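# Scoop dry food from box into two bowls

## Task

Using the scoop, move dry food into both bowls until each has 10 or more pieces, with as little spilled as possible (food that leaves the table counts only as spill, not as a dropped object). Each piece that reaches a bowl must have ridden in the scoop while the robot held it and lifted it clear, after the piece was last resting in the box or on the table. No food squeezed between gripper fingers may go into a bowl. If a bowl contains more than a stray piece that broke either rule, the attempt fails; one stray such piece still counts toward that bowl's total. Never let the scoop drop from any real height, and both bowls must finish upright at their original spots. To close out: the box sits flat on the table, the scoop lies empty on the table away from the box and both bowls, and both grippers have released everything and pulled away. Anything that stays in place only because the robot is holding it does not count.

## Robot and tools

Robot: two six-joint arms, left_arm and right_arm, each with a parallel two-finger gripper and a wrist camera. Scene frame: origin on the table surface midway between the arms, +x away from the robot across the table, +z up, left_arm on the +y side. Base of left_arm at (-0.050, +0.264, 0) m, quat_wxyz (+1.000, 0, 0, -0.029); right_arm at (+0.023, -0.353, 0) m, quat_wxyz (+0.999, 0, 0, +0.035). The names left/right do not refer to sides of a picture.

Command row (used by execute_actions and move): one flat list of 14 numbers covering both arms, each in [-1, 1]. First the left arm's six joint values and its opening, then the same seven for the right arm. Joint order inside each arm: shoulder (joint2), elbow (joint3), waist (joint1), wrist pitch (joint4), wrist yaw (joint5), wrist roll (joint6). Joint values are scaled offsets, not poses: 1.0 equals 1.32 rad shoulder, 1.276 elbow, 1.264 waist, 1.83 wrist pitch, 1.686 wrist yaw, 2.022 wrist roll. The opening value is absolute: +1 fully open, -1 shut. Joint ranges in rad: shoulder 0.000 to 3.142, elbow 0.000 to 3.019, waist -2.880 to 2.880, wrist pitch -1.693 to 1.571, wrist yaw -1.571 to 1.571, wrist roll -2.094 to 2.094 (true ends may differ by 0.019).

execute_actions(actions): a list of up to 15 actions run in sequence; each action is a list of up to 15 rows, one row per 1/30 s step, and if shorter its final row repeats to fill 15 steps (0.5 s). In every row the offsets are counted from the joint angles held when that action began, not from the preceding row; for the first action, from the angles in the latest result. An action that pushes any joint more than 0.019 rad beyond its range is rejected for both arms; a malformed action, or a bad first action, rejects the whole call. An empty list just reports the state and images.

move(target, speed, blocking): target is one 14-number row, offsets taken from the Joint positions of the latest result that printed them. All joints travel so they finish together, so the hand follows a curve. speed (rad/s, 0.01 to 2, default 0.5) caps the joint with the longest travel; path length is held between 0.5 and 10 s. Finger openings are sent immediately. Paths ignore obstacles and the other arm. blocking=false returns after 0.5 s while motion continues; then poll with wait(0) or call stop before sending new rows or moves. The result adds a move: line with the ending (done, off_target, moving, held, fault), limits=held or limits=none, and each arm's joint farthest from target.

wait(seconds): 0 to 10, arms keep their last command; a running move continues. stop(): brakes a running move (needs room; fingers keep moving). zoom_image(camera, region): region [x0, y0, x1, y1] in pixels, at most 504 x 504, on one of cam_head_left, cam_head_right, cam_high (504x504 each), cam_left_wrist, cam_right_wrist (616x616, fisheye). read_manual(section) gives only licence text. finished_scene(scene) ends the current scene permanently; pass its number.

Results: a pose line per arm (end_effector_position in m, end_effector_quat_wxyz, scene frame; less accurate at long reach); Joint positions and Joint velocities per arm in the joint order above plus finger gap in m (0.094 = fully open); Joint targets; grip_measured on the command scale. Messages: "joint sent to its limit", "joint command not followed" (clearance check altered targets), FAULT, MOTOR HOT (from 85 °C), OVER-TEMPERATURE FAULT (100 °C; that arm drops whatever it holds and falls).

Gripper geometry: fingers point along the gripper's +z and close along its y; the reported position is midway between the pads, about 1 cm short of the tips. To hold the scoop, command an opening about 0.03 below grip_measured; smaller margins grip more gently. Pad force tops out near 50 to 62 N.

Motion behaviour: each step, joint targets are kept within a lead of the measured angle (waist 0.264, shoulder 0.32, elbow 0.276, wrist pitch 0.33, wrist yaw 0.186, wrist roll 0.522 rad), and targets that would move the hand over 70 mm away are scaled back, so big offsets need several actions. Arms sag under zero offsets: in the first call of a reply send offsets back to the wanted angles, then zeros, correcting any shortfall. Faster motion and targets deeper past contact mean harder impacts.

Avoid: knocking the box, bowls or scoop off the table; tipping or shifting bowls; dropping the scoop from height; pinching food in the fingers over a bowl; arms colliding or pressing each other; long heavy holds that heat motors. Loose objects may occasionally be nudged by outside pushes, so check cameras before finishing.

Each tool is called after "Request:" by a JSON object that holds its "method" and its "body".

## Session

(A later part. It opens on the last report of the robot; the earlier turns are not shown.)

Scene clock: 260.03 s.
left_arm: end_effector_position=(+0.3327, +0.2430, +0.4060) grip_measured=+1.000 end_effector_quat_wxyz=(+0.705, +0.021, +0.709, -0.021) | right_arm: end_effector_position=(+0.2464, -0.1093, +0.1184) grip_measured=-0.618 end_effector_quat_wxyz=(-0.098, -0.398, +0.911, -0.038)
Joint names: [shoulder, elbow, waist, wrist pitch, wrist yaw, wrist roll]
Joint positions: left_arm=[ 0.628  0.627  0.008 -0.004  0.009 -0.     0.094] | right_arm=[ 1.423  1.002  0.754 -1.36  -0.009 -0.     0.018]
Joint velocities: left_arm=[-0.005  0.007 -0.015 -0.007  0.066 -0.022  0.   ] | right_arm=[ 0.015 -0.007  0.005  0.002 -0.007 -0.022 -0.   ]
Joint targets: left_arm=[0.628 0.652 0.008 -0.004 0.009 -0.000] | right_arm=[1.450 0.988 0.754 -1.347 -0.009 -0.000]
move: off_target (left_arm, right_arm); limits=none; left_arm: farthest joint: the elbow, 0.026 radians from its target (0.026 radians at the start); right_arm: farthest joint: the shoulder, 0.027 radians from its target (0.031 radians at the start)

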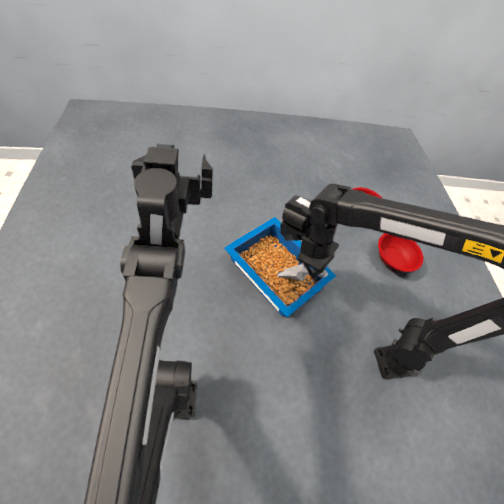

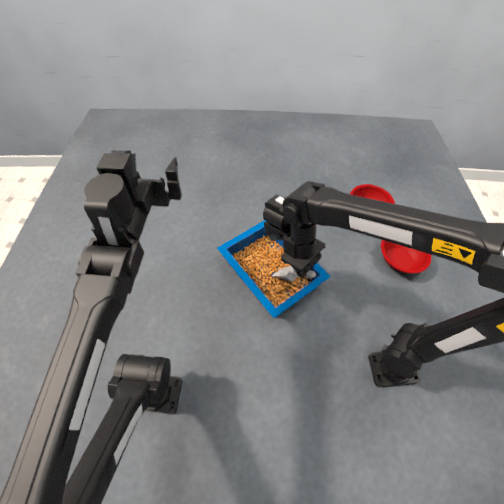

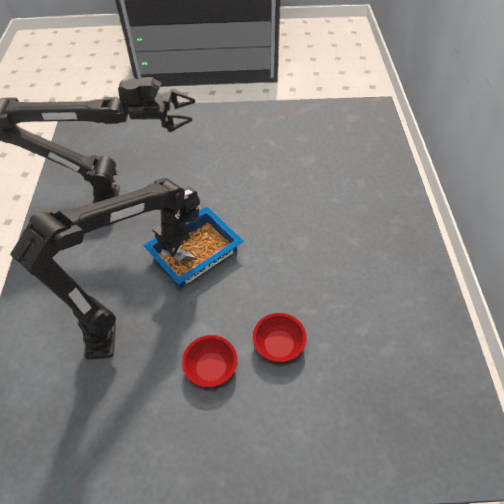

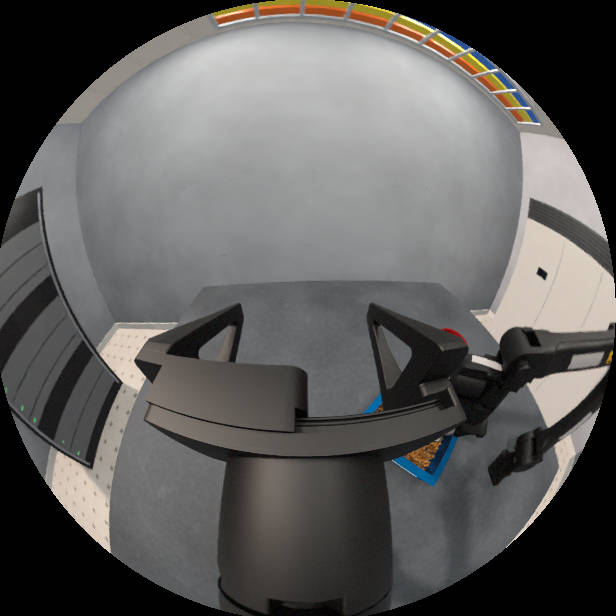

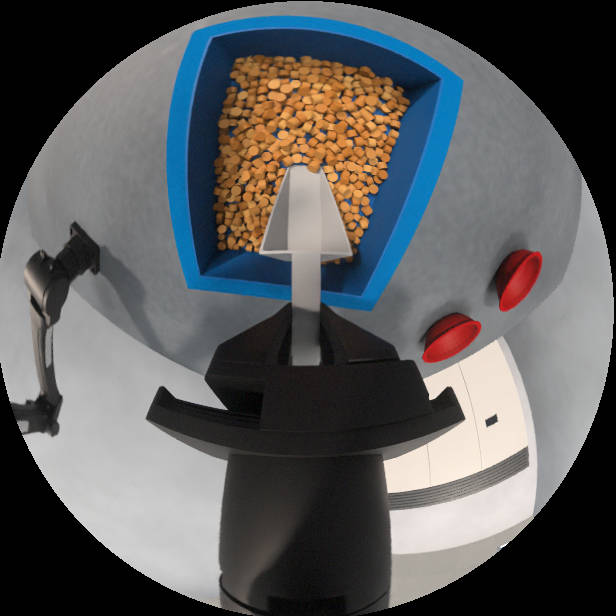

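Request:
{"method": "move", "body": {"target": [0,0.02,0,0,0,0,1, 0.008,-0.0415,0,0.094,0,0,-0.66], "speed": 0.15}}

Scene clock: 323.43 s.
left_arm: end_effector_position=(+0.3327, +0.2430, +0.4060) grip_measured=+1.000 end_effector_quat_wxyz=(+0.705, +0.021, +0.709, -0.021) | right_arm: end_effector_position=(+0.2636, -0.0907, +0.1054) grip_measured=-0.618 end_effector_quat_wxyz=(-0.037, -0.400, +0.915, -0.011)
Joint names: [shoulder, elbow, waist, wrist pitch, wrist yaw, wrist roll]
Joint positions: left_arm=[ 0.628  0.627  0.008 -0.004  0.009 -0.     0.094] | right_arm=[ 1.415  0.969  0.754 -1.202 -0.009 -0.     0.018]
Joint velocities: left_arm=[-0.005  0.002  0.015 -0.012  0.022  0.037  0.   ] | right_arm=[-0.005 -0.012  0.015 -0.007 -0.037 -0.051  0.   ]
Joint targets: left_arm=[0.628 0.652 0.008 -0.004 0.009 -0.000] | right_arm=[1.434 0.948 0.754 -1.188 -0.009 -0.000]
move: off_target (left_arm); limits=none; left_arm: farthest joint: the elbow, 0.026 radians from its target (0.026 radians at the start); right_arm: farthest joint: the elbow, 0.020 radians from its target (0.052 radians at the start)

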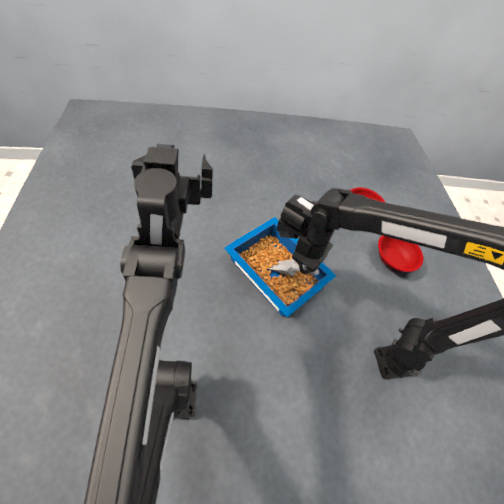

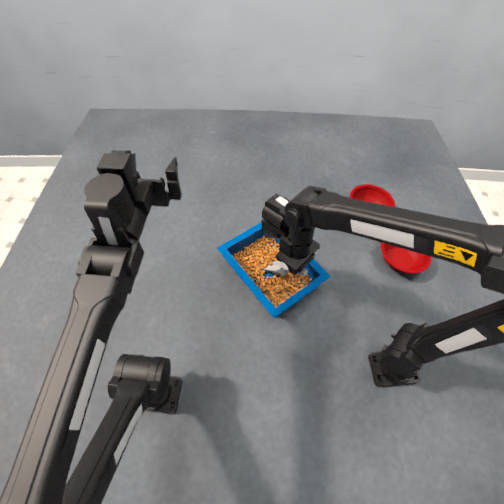

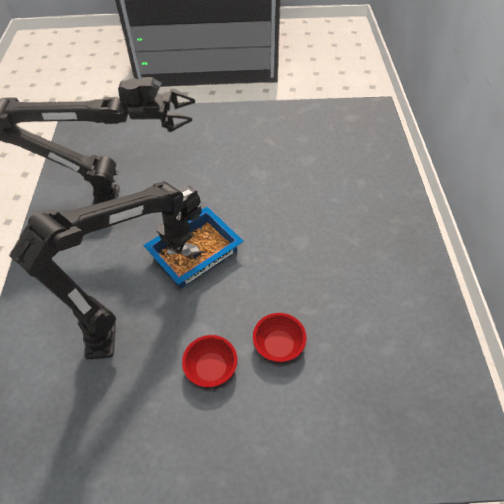

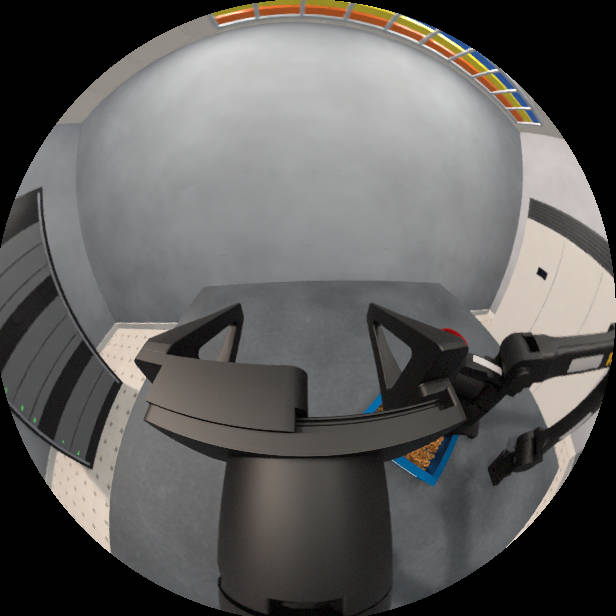

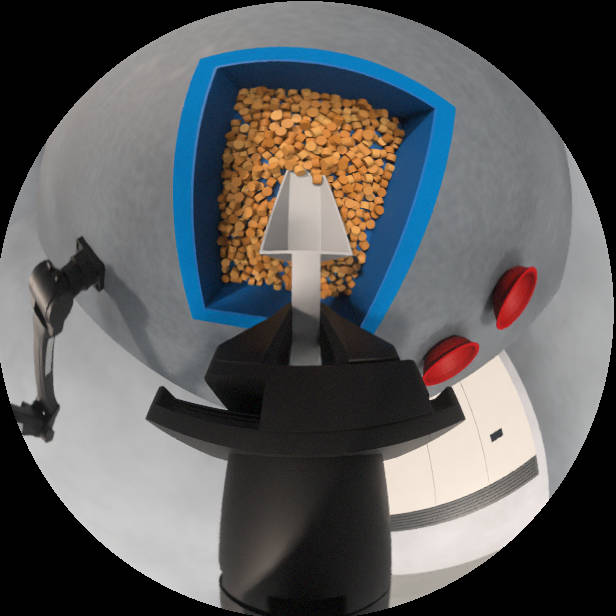

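Request:
{"method": "zoom_image", "body": {"camera": "cam_right_wrist", "region": [240, 120, 380, 280]}}

Request:
{"method": "zoom_image", "body": {"camera": "cam_head_right", "region": [240, 230, 330, 310]}}

Region (240, 120, 380, 280) of cam_right_wrist's 616x616 image, scaled by 3.150, with more detail than that image has; it fills the left 441 columns of this view, and the rest is white.

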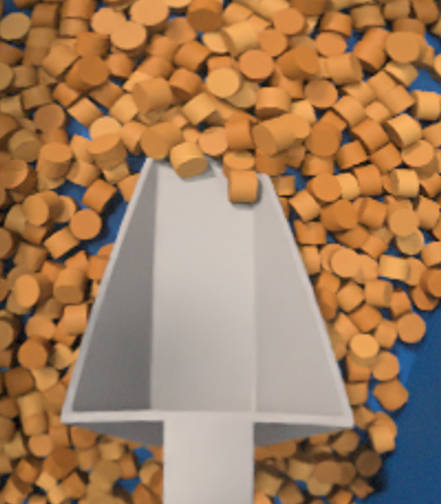

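Region (240, 230, 330, 310) of cam_head_right's 504x504 image, scaled by 5.600, with more detail than that image has.

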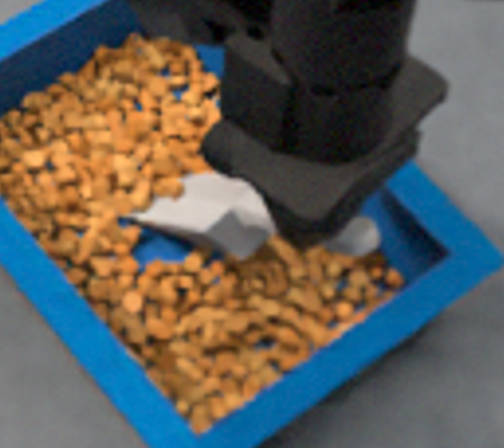

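Request:
{"method": "execute_actions", "body": {"actions": [[[0,0.02,0,0,0,0,1,0.0144,-0.011,0,0.008,0,0,-0.66],[0,0.02,0,0,0,0,1,0.0154,-0.011,0,0.012,0,0,-0.66],[0,0.02,0,0,0,0,1,0.0164,-0.011,0,0.016,0,0,-0.66],[0,0.02,0,0,0,0,1,0.0174,-0.011,0,0.021,0,0,-0.66],[0,0.02,0,0,0,0,1,0.0184,-0.011,0,0.025,0,0,-0.66],[0,0.02,0,0,0,0,1,0.0194,-0.012,0,0.029,0,0,-0.66],[0,0.02,0,0,0,0,1,0.0204,-0.012,0,0.034,0,0,-0.66],[0,0.02,0,0,0,0,1,0.0214,-0.012,0,0.038,0,0,-0.66],[0,0.02,0,0,0,0,1,0.0224,-0.012,0,0.042,0,0,-0.66],[0,0.02,0,0,0,0,1,0.0234,-0.012,0,0.047,0,0,-0.66],[0,0.02,0,0,0,0,1,0.0244,-0.012,0,0.051,0,0,-0.66],[0,0.02,0,0,0,0,1,0.0254,-0.012,0,0.055,0,0,-0.66],[0,0.02,0,0,0,0,1,0.0264,-0.012,0,0.060,0,0,-0.66],[0,0.02,0,0,0,0,1,0.0274,-0.012,0,0.064,0,0,-0.66],[0,0.02,0,0,0,0,1,0.028,-0.0125,0,0.0683,0,0,-0.66]]]}}

Scene clock: 349.23 s.
left_arm: end_effector_position=(+0.3327, +0.2430, +0.4060) grip_measured=+1.000 end_effector_quat_wxyz=(+0.705, +0.021, +0.709, -0.021) | right_arm: end_effector_position=(+0.2772, -0.0760, +0.0994) grip_measured=-0.618 end_effector_quat_wxyz=(-0.002, -0.401, +0.916, +0.004)
Joint names: [shoulder, elbow, waist, wrist pitch, wrist yaw, wrist roll]
Joint positions: left_arm=[ 0.628  0.627  0.008 -0.004  0.009 -0.     0.094] | right_arm=[ 1.424  0.964  0.754 -1.111 -0.009 -0.     0.018]
Joint velocities: left_arm=[ 0.005  0.007 -0.005 -0.002  0.066  0.022  0.   ] | right_arm=[ 0.054 -0.007  0.005  0.242 -0.022 -0.037 -0.001]
Joint targets: left_arm=[0.628 0.652 0.008 -0.004 0.009 -0.000] | right_arm=[1.452 0.953 0.754 -1.077 -0.009 -0.000]

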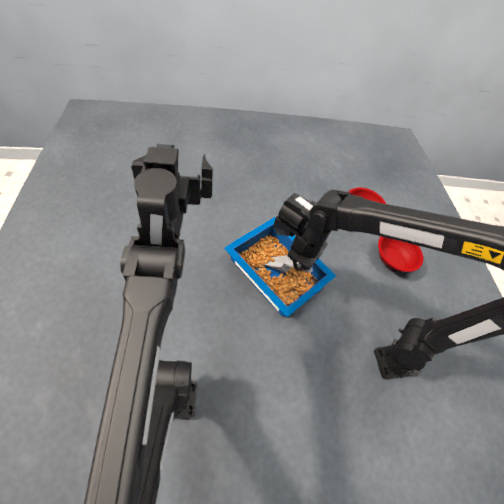

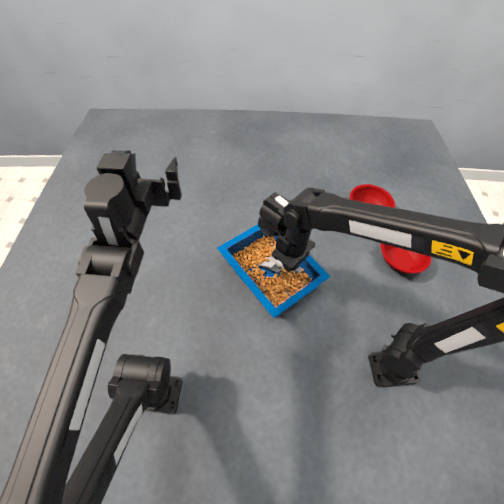

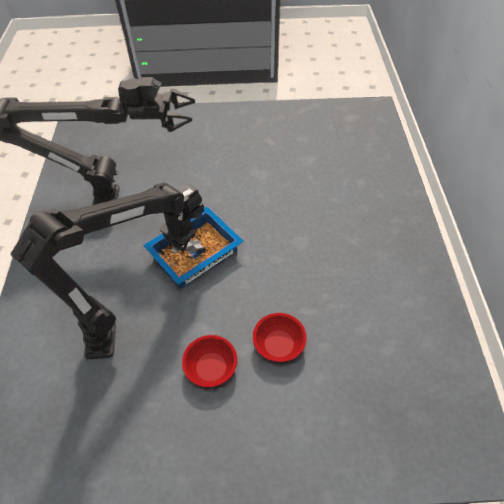

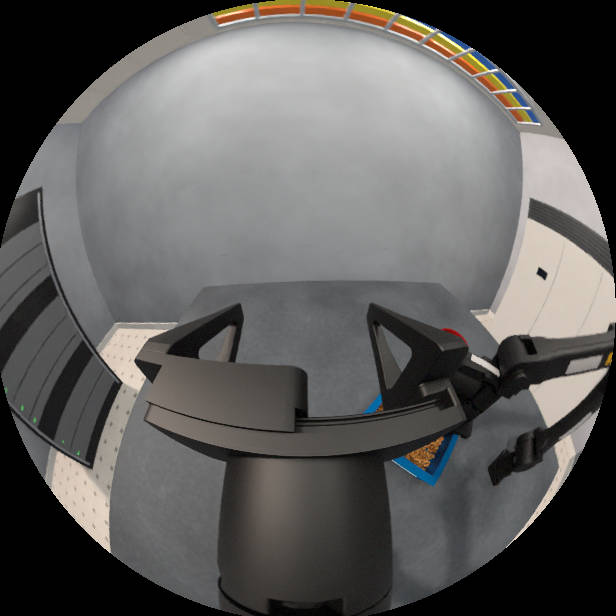

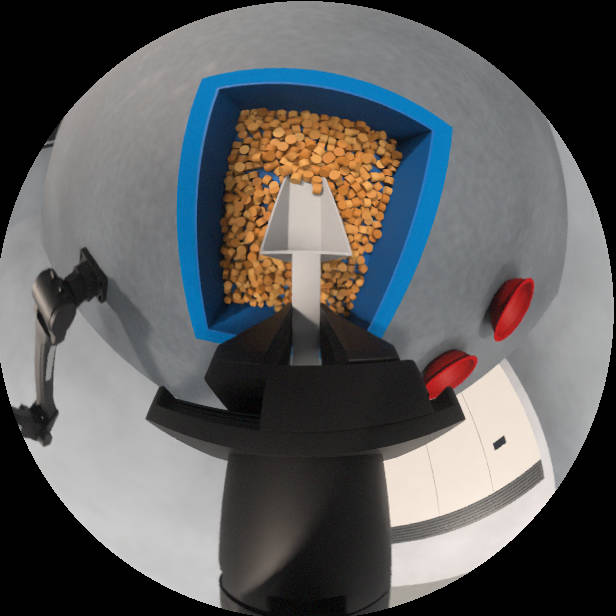

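Request:
{"method": "execute_actions", "body": {"actions": []}}

Request:
{"method": "zoom_image", "body": {"camera": "cam_right_wrist", "region": [230, 100, 390, 280]}}

Scene clock: 351.93 s.
left_arm: end_effector_position=(+0.3327, +0.2430, +0.4060) grip_measured=+1.000 end_effector_quat_wxyz=(+0.705, +0.021, +0.709, -0.021) | right_arm: end_effector_position=(+0.2798, -0.0731, +0.0980) grip_measured=-0.618 end_effector_quat_wxyz=(+0.004, -0.401, +0.916, +0.006)
Joint names: [shoulder, elbow, waist, wrist pitch, wrist yaw, wrist roll]
Joint positions: left_arm=[ 0.628  0.627  0.008 -0.004  0.009 -0.     0.094] | right_arm=[ 1.429  0.964  0.754 -1.094 -0.009 -0.     0.018]
Joint velocities: left_arm=[-0.005  0.017 -0.005  0.007 -0.007 -0.007  0.   ] | right_arm=[-0.024  0.007  0.005 -0.022 -0.037  0.066 -0.001]
Joint targets: left_arm=[0.628 0.652 0.008 -0.004 0.009 -0.000] | right_arm=[1.452 0.953 0.754 -1.077 -0.009 -0.000]

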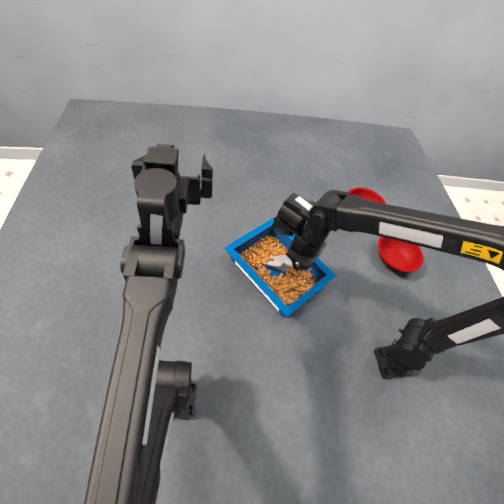

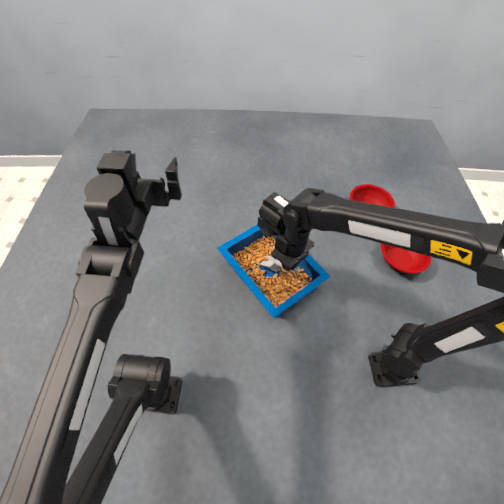

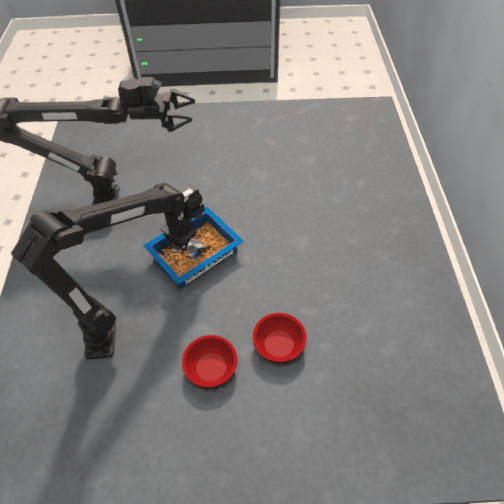

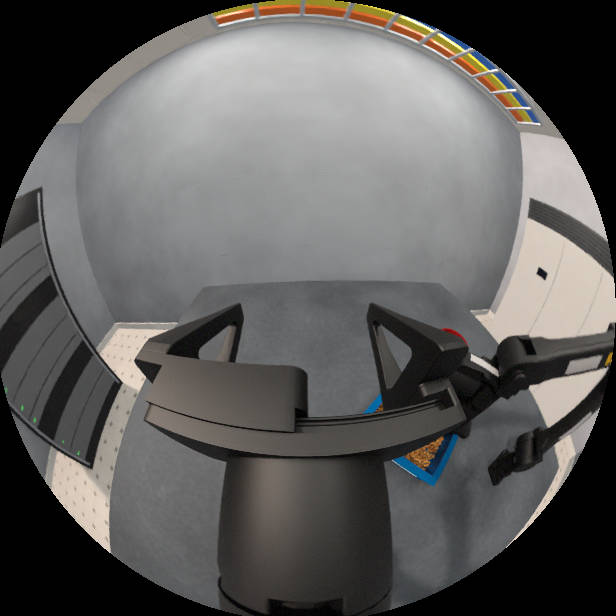

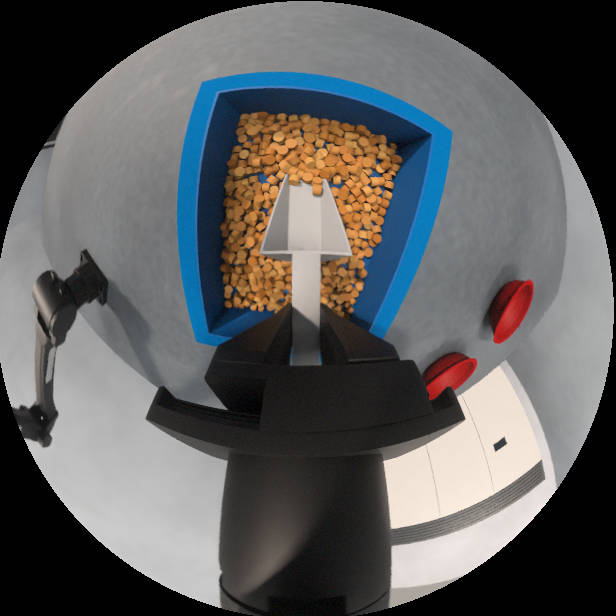

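Region (230, 100, 390, 280) of cam_right_wrist's 616x616 image, scaled by 2.800, with more detail than that image has.

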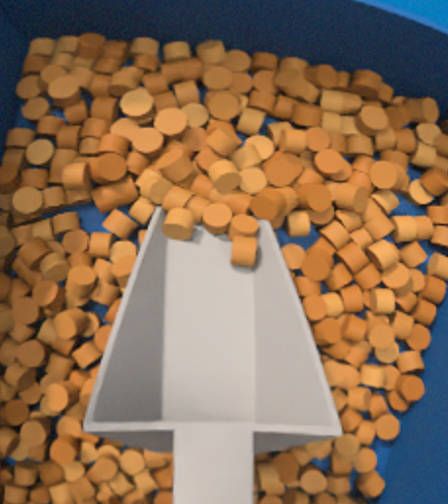

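Request:
{"method": "execute_actions", "body": {"actions": [[[0,0.02,0,0,0,0,1,0.0186,-0.009,0,0.013,0,0,-0.66],[0,0.02,0,0,0,0,1,0.0198,-0.009,0,0.017,0,0,-0.66],[0,0.02,0,0,0,0,1,0.021,-0.009,0,0.021,0,0,-0.66],[0,0.02,0,0,0,0,1,0.0222,-0.009,0,0.025,0,0,-0.66],[0,0.02,0,0,0,0,1,0.0234,-0.01,0,0.03,0,0,-0.66],[0,0.02,0,0,0,0,1,0.0246,-0.01,0,0.034,0,0,-0.66],[0,0.02,0,0,0,0,1,0.0258,-0.01,0,0.038,0,0,-0.66],[0,0.02,0,0,0,0,1,0.027,-0.01,0,0.042,0,0,-0.66],[0,0.02,0,0,0,0,1,0.0282,-0.01,0,0.046,0,0,-0.66],[0,0.02,0,0,0,0,1,0.0294,-0.01,0,0.05,0,0,-0.66],[0,0.02,0,0,0,0,1,0.0306,-0.011,0,0.054,0,0,-0.66],[0,0.02,0,0,0,0,1,0.0318,-0.011,0,0.058,0,0,-0.66],[0,0.02,0,0,0,0,1,0.033,-0.011,0,0.062,0,0,-0.66],[0,0.02,0,0,0,0,1,0.034,-0.011,0,0.066,0,0,-0.66],[0,0.02,0,0,0,0,1,0.035,-0.011,0,0.0705,0,0,-0.66]]]}}

Request:
{"method": "execute_actions", "body": {"actions": []}}

Request:
{"method": "zoom_image", "body": {"camera": "cam_right_wrist", "region": [230, 110, 390, 280]}}

Scene clock: 364.00 s.
left_arm: end_effector_position=(+0.3327, +0.2430, +0.4060) grip_measured=+1.000 end_effector_quat_wxyz=(+0.705, +0.021, +0.709, -0.021) | right_arm: end_effector_position=(+0.2940, -0.0578, +0.0901) grip_measured=-0.618 end_effector_quat_wxyz=(+0.036, -0.401, +0.915, +0.021)
Joint names: [shoulder, elbow, waist, wrist pitch, wrist yaw, wrist roll]
Joint positions: left_arm=[ 0.628  0.627  0.008 -0.004  0.009 -0.     0.094] | right_arm=[ 1.449  0.96   0.754 -0.999 -0.009 -0.     0.018]
Joint velocities: left_arm=[ 0.015  0.017  0.005 -0.007 -0.037 -0.037  0.   ] | right_arm=[ 0.044 -0.002  0.015  0.222  0.007 -0.051  0.   ]
Joint targets: left_arm=[0.628 0.652 0.008 -0.004 0.009 -0.000] | right_arm=[1.475 0.949 0.754 -0.966 -0.009 -0.000]

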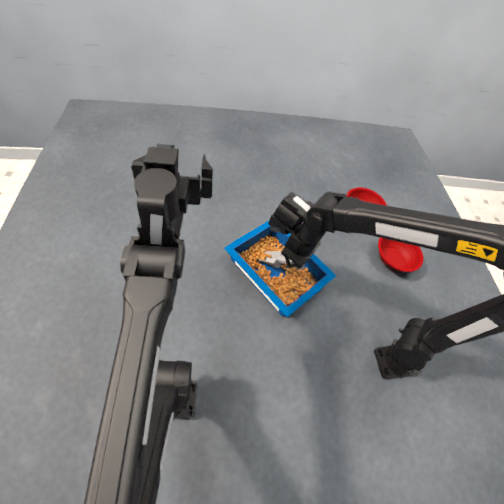

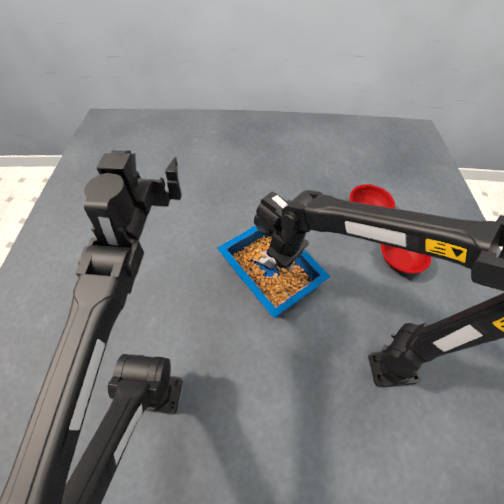

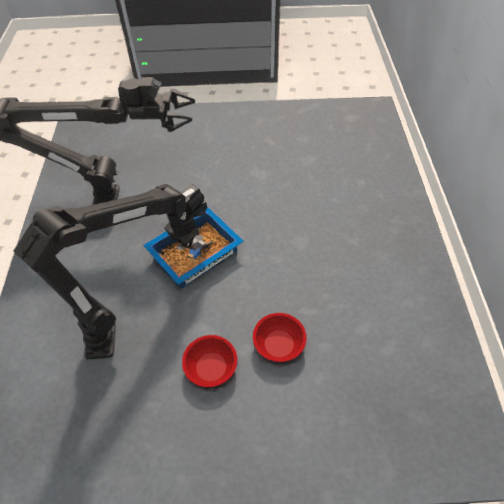

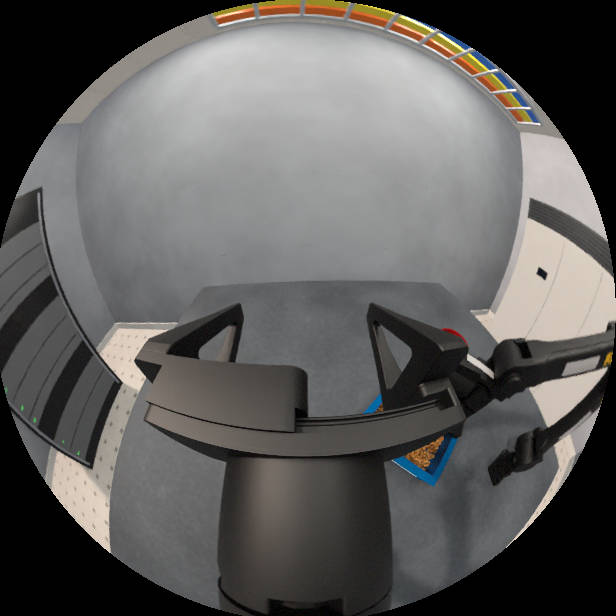

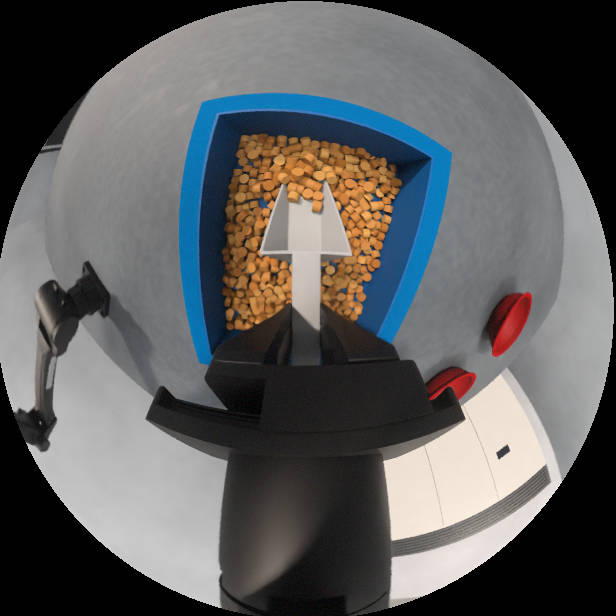

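Scene clock: 364.00 s.
left_arm: end_effector_position=(+0.3327, +0.2430, +0.4060) grip_measured=+1.000 end_effector_quat_wxyz=(+0.705, +0.021, +0.709, -0.021) | right_arm: end_effector_position=(+0.2940, -0.0578, +0.0901) grip_measured=-0.618 end_effector_quat_wxyz=(+0.036, -0.401, +0.915, +0.021)
Joint names: [shoulder, elbow, waist, wrist pitch, wrist yaw, wrist roll]
Joint positions: left_arm=[ 0.628  0.627  0.008 -0.004  0.009 -0.     0.094] | right_arm=[ 1.449  0.96   0.754 -0.999 -0.009 -0.     0.018]
Joint velocities: left_arm=[ 0.015  0.017  0.005 -0.007 -0.037 -0.037  0.   ] | right_arm=[ 0.044 -0.002  0.015  0.222  0.007 -0.051  0.   ]
Joint targets: left_arm=[0.628 0.652 0.008 -0.004 0.009 -0.000] | right_arm=[1.475 0.949 0.754 -0.966 -0.009 -0.000]

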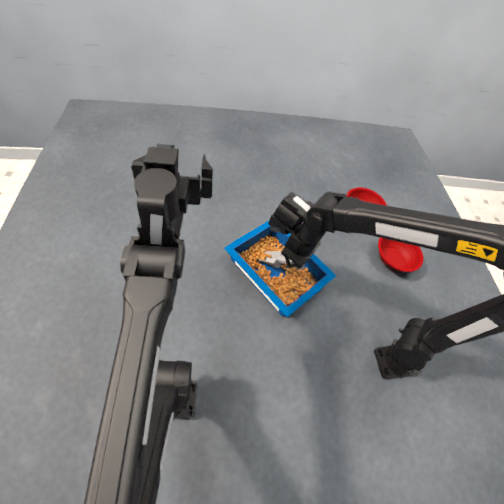

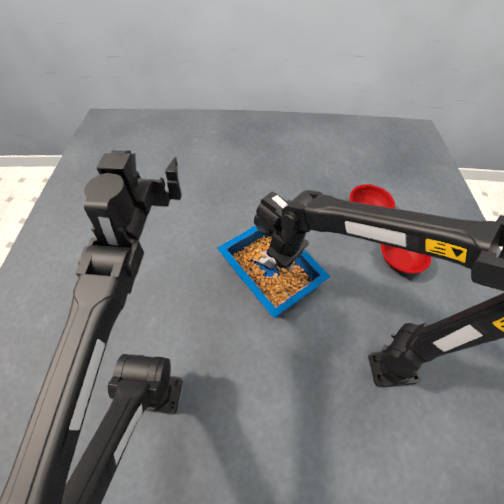

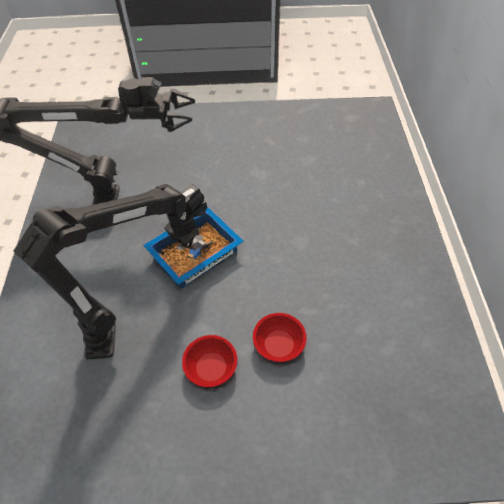

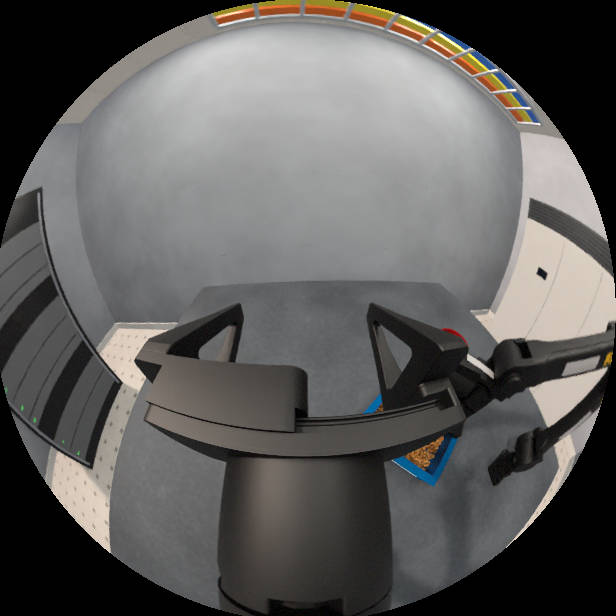

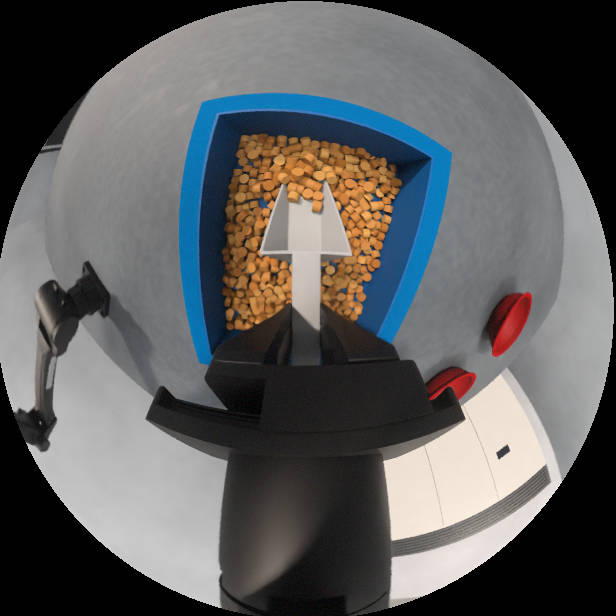

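Region (230, 110, 390, 280) of cam_right_wrist's 616x616 image, scaled by 2.965, with more detail than that image has; it fills the left 474 columns of this view, and the rest is white.

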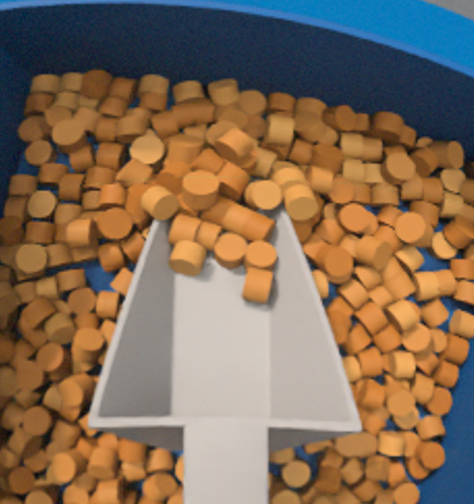

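Request:
{"method": "execute_actions", "body": {"actions": [[[0,0.02,0,0,0,0,1,0.0203,-0.009,0,0.02,0,0,-0.66],[0,0.02,0,0,0,0,1,0.0209,-0.009,0,0.0215,0,0,-0.66],[0,0.02,0,0,0,0,1,0.0215,-0.009,0,0.023,0,0,-0.66],[0,0.02,0,0,0,0,1,0.0221,-0.009,0,0.025,0,0,-0.66],[0,0.02,0,0,0,0,1,0.0227,-0.009,0,0.0265,0,0,-0.66],[0,0.02,0,0,0,0,1,0.0233,-0.009,0,0.028,0,0,-0.66],[0,0.02,0,0,0,0,1,0.0239,-0.009,0,0.03,0,0,-0.66],[0,0.02,0,0,0,0,1,0.0245,-0.01,0,0.0315,0,0,-0.66],[0,0.02,0,0,0,0,1,0.0251,-0.01,0,0.033,0,0,-0.66],[0,0.02,0,0,0,0,1,0.0257,-0.01,0,0.035,0,0,-0.66],[0,0.02,0,0,0,0,1,0.0263,-0.01,0,0.0365,0,0,-0.66],[0,0.02,0,0,0,0,1,0.0269,-0.01,0,0.038,0,0,-0.66],[0,0.02,0,0,0,0,1,0.0275,-0.01,0,0.04,0,0,-0.66],[0,0.02,0,0,0,0,1,0.0281,-0.01,0,0.0415,0,0,-0.66],[0,0.02,0,0,0,0,1,0.0288,-0.01,0,0.043,0,0,-0.66]]]}}

Request:
{"method": "wait", "body": {"seconds": 0.6}}

Request:
{"method": "zoom_image", "body": {"camera": "cam_right_wrist", "region": [230, 110, 390, 280]}}

Scene clock: 383.83 s.
left_arm: end_effector_position=(+0.3327, +0.2430, +0.4060) grip_measured=+1.000 end_effector_quat_wxyz=(+0.705, +0.021, +0.709, -0.021) | right_arm: end_effector_position=(+0.3013, -0.0499, +0.0858) grip_measured=-0.618 end_effector_quat_wxyz=(+0.053, -0.400, +0.914, +0.028)
Joint names: [shoulder, elbow, waist, wrist pitch, wrist yaw, wrist roll]
Joint positions: left_arm=[ 0.628  0.627  0.008 -0.004  0.009 -0.     0.094] | right_arm=[ 1.46   0.956  0.754 -0.947 -0.009 -0.     0.018]
Joint velocities: left_arm=[-0.005  0.002 -0.015 -0.012 -0.051 -0.022  0.   ] | right_arm=[ 0.005 -0.007 -0.005  0.061 -0.007  0.022  0.   ]
Joint targets: left_arm=[0.628 0.652 0.008 -0.004 0.009 -0.000] | right_arm=[1.486 0.947 0.754 -0.920 -0.009 -0.000]

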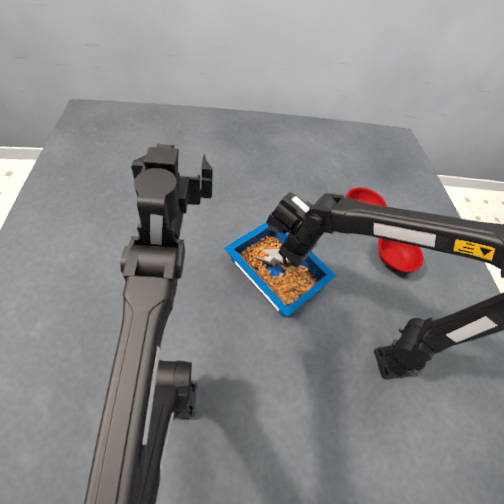

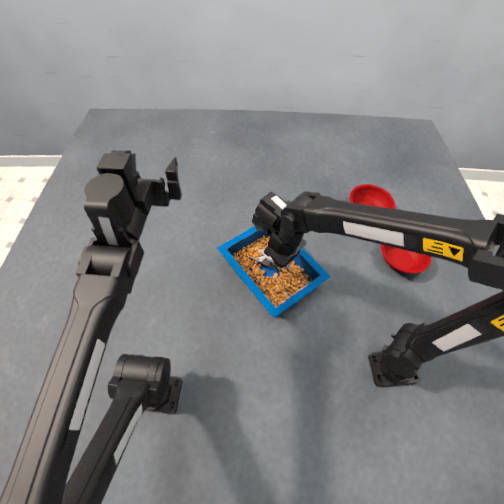

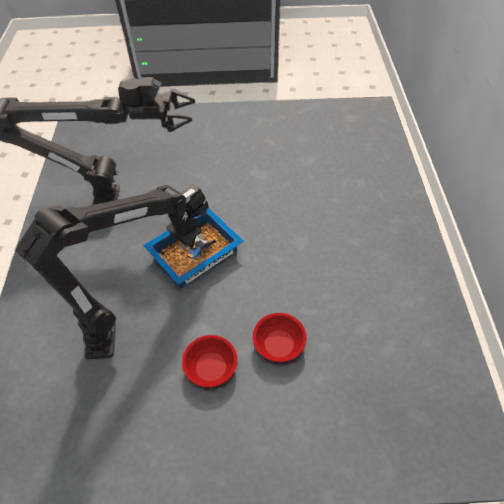

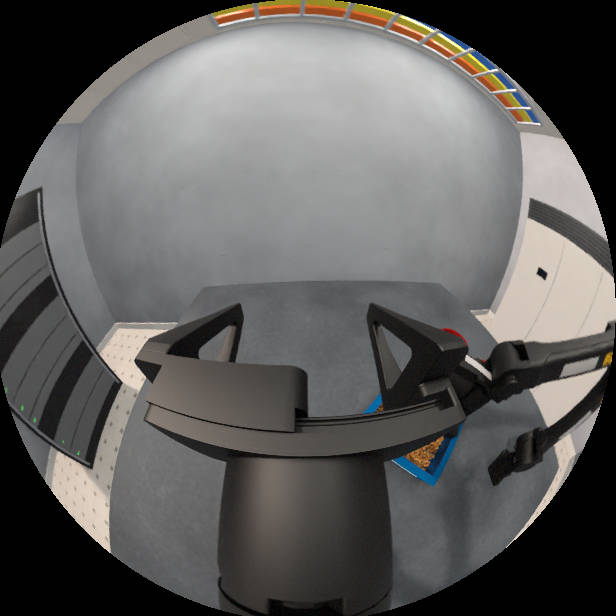

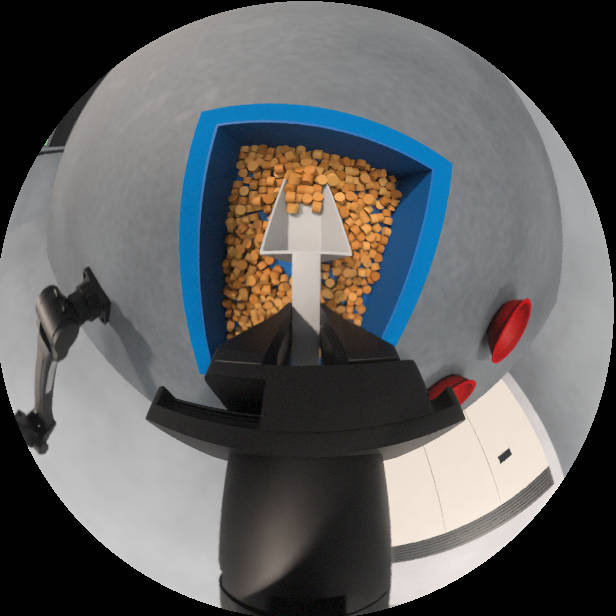

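Scene clock: 384.43 s.
left_arm: end_effector_position=(+0.3327, +0.2430, +0.4060) grip_measured=+1.000 end_effector_quat_wxyz=(+0.705, +0.021, +0.709, -0.021) | right_arm: end_effector_position=(+0.3016, -0.0495, +0.0856) grip_measured=-0.618 end_effector_quat_wxyz=(+0.054, -0.400, +0.914, +0.028)
Joint names: [shoulder, elbow, waist, wrist pitch, wrist yaw, wrist roll]
Joint positions: left_arm=[ 0.628  0.627  0.008 -0.004  0.009 -0.     0.094] | right_arm=[ 1.461  0.956  0.754 -0.944 -0.009 -0.     0.018]
Joint velocities: left_arm=[-0.015 -0.002 -0.005 -0.002  0.022 -0.037  0.   ] | right_arm=[-0.005  0.002 -0.024  0.017  0.022  0.037 -0.   ]
Joint targets: left_arm=[0.628 0.652 0.008 -0.004 0.009 -0.000] | right_arm=[1.487 0.947 0.754 -0.920 -0.009 -0.000]
wait: 0.60 s; at rest by 0.20 s

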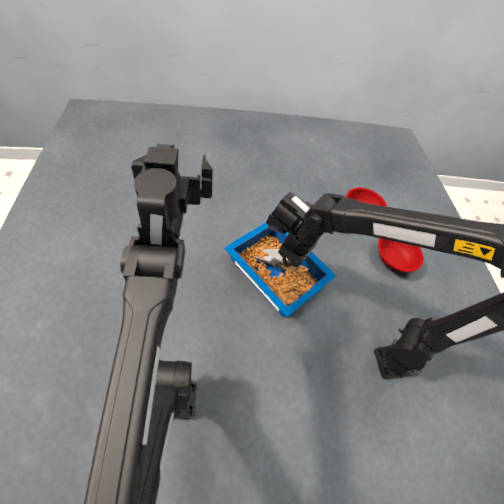

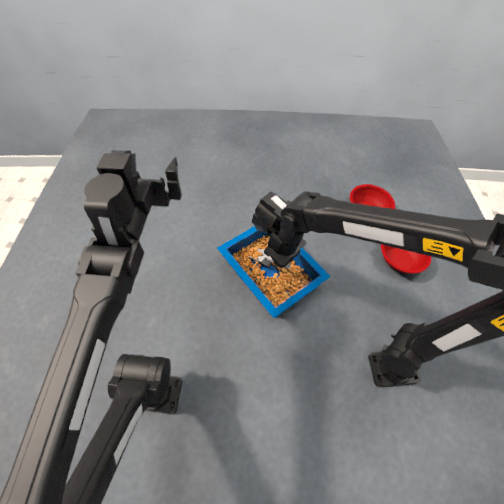

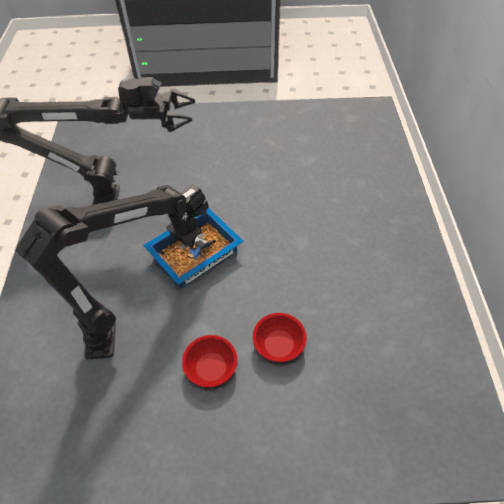

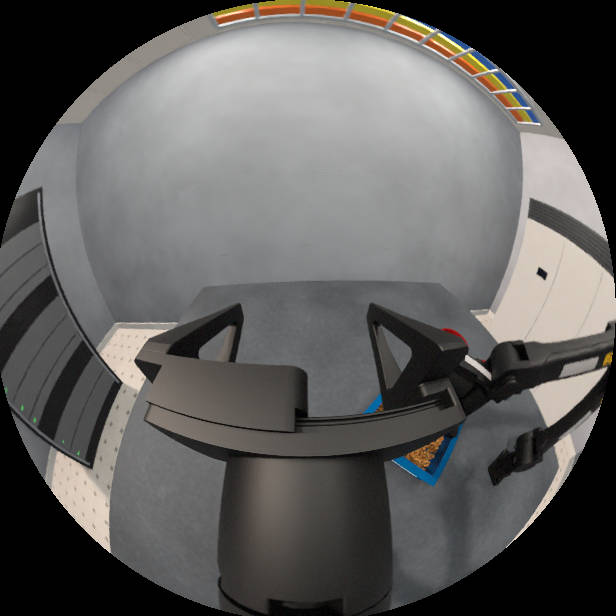

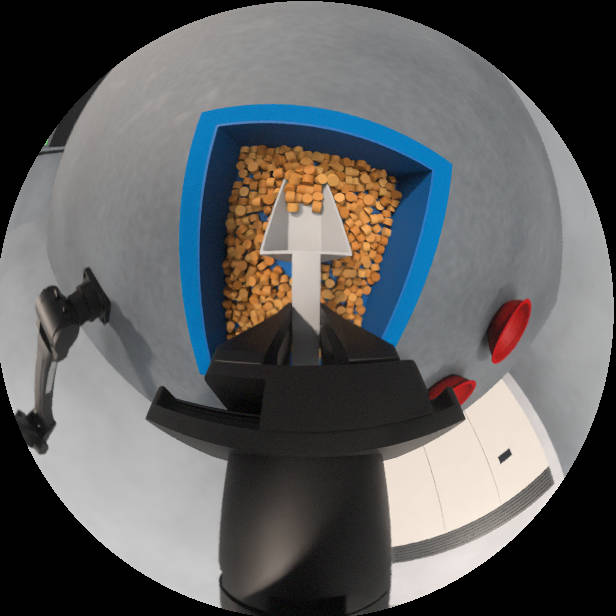

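Region (230, 110, 390, 280) of cam_right_wrist's 616x616 image, scaled by 2.965, with more detail than that image has; it fills the left 474 columns of this view, and the rest is white.

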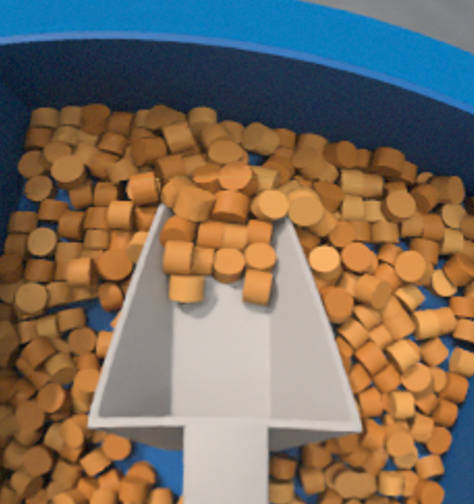

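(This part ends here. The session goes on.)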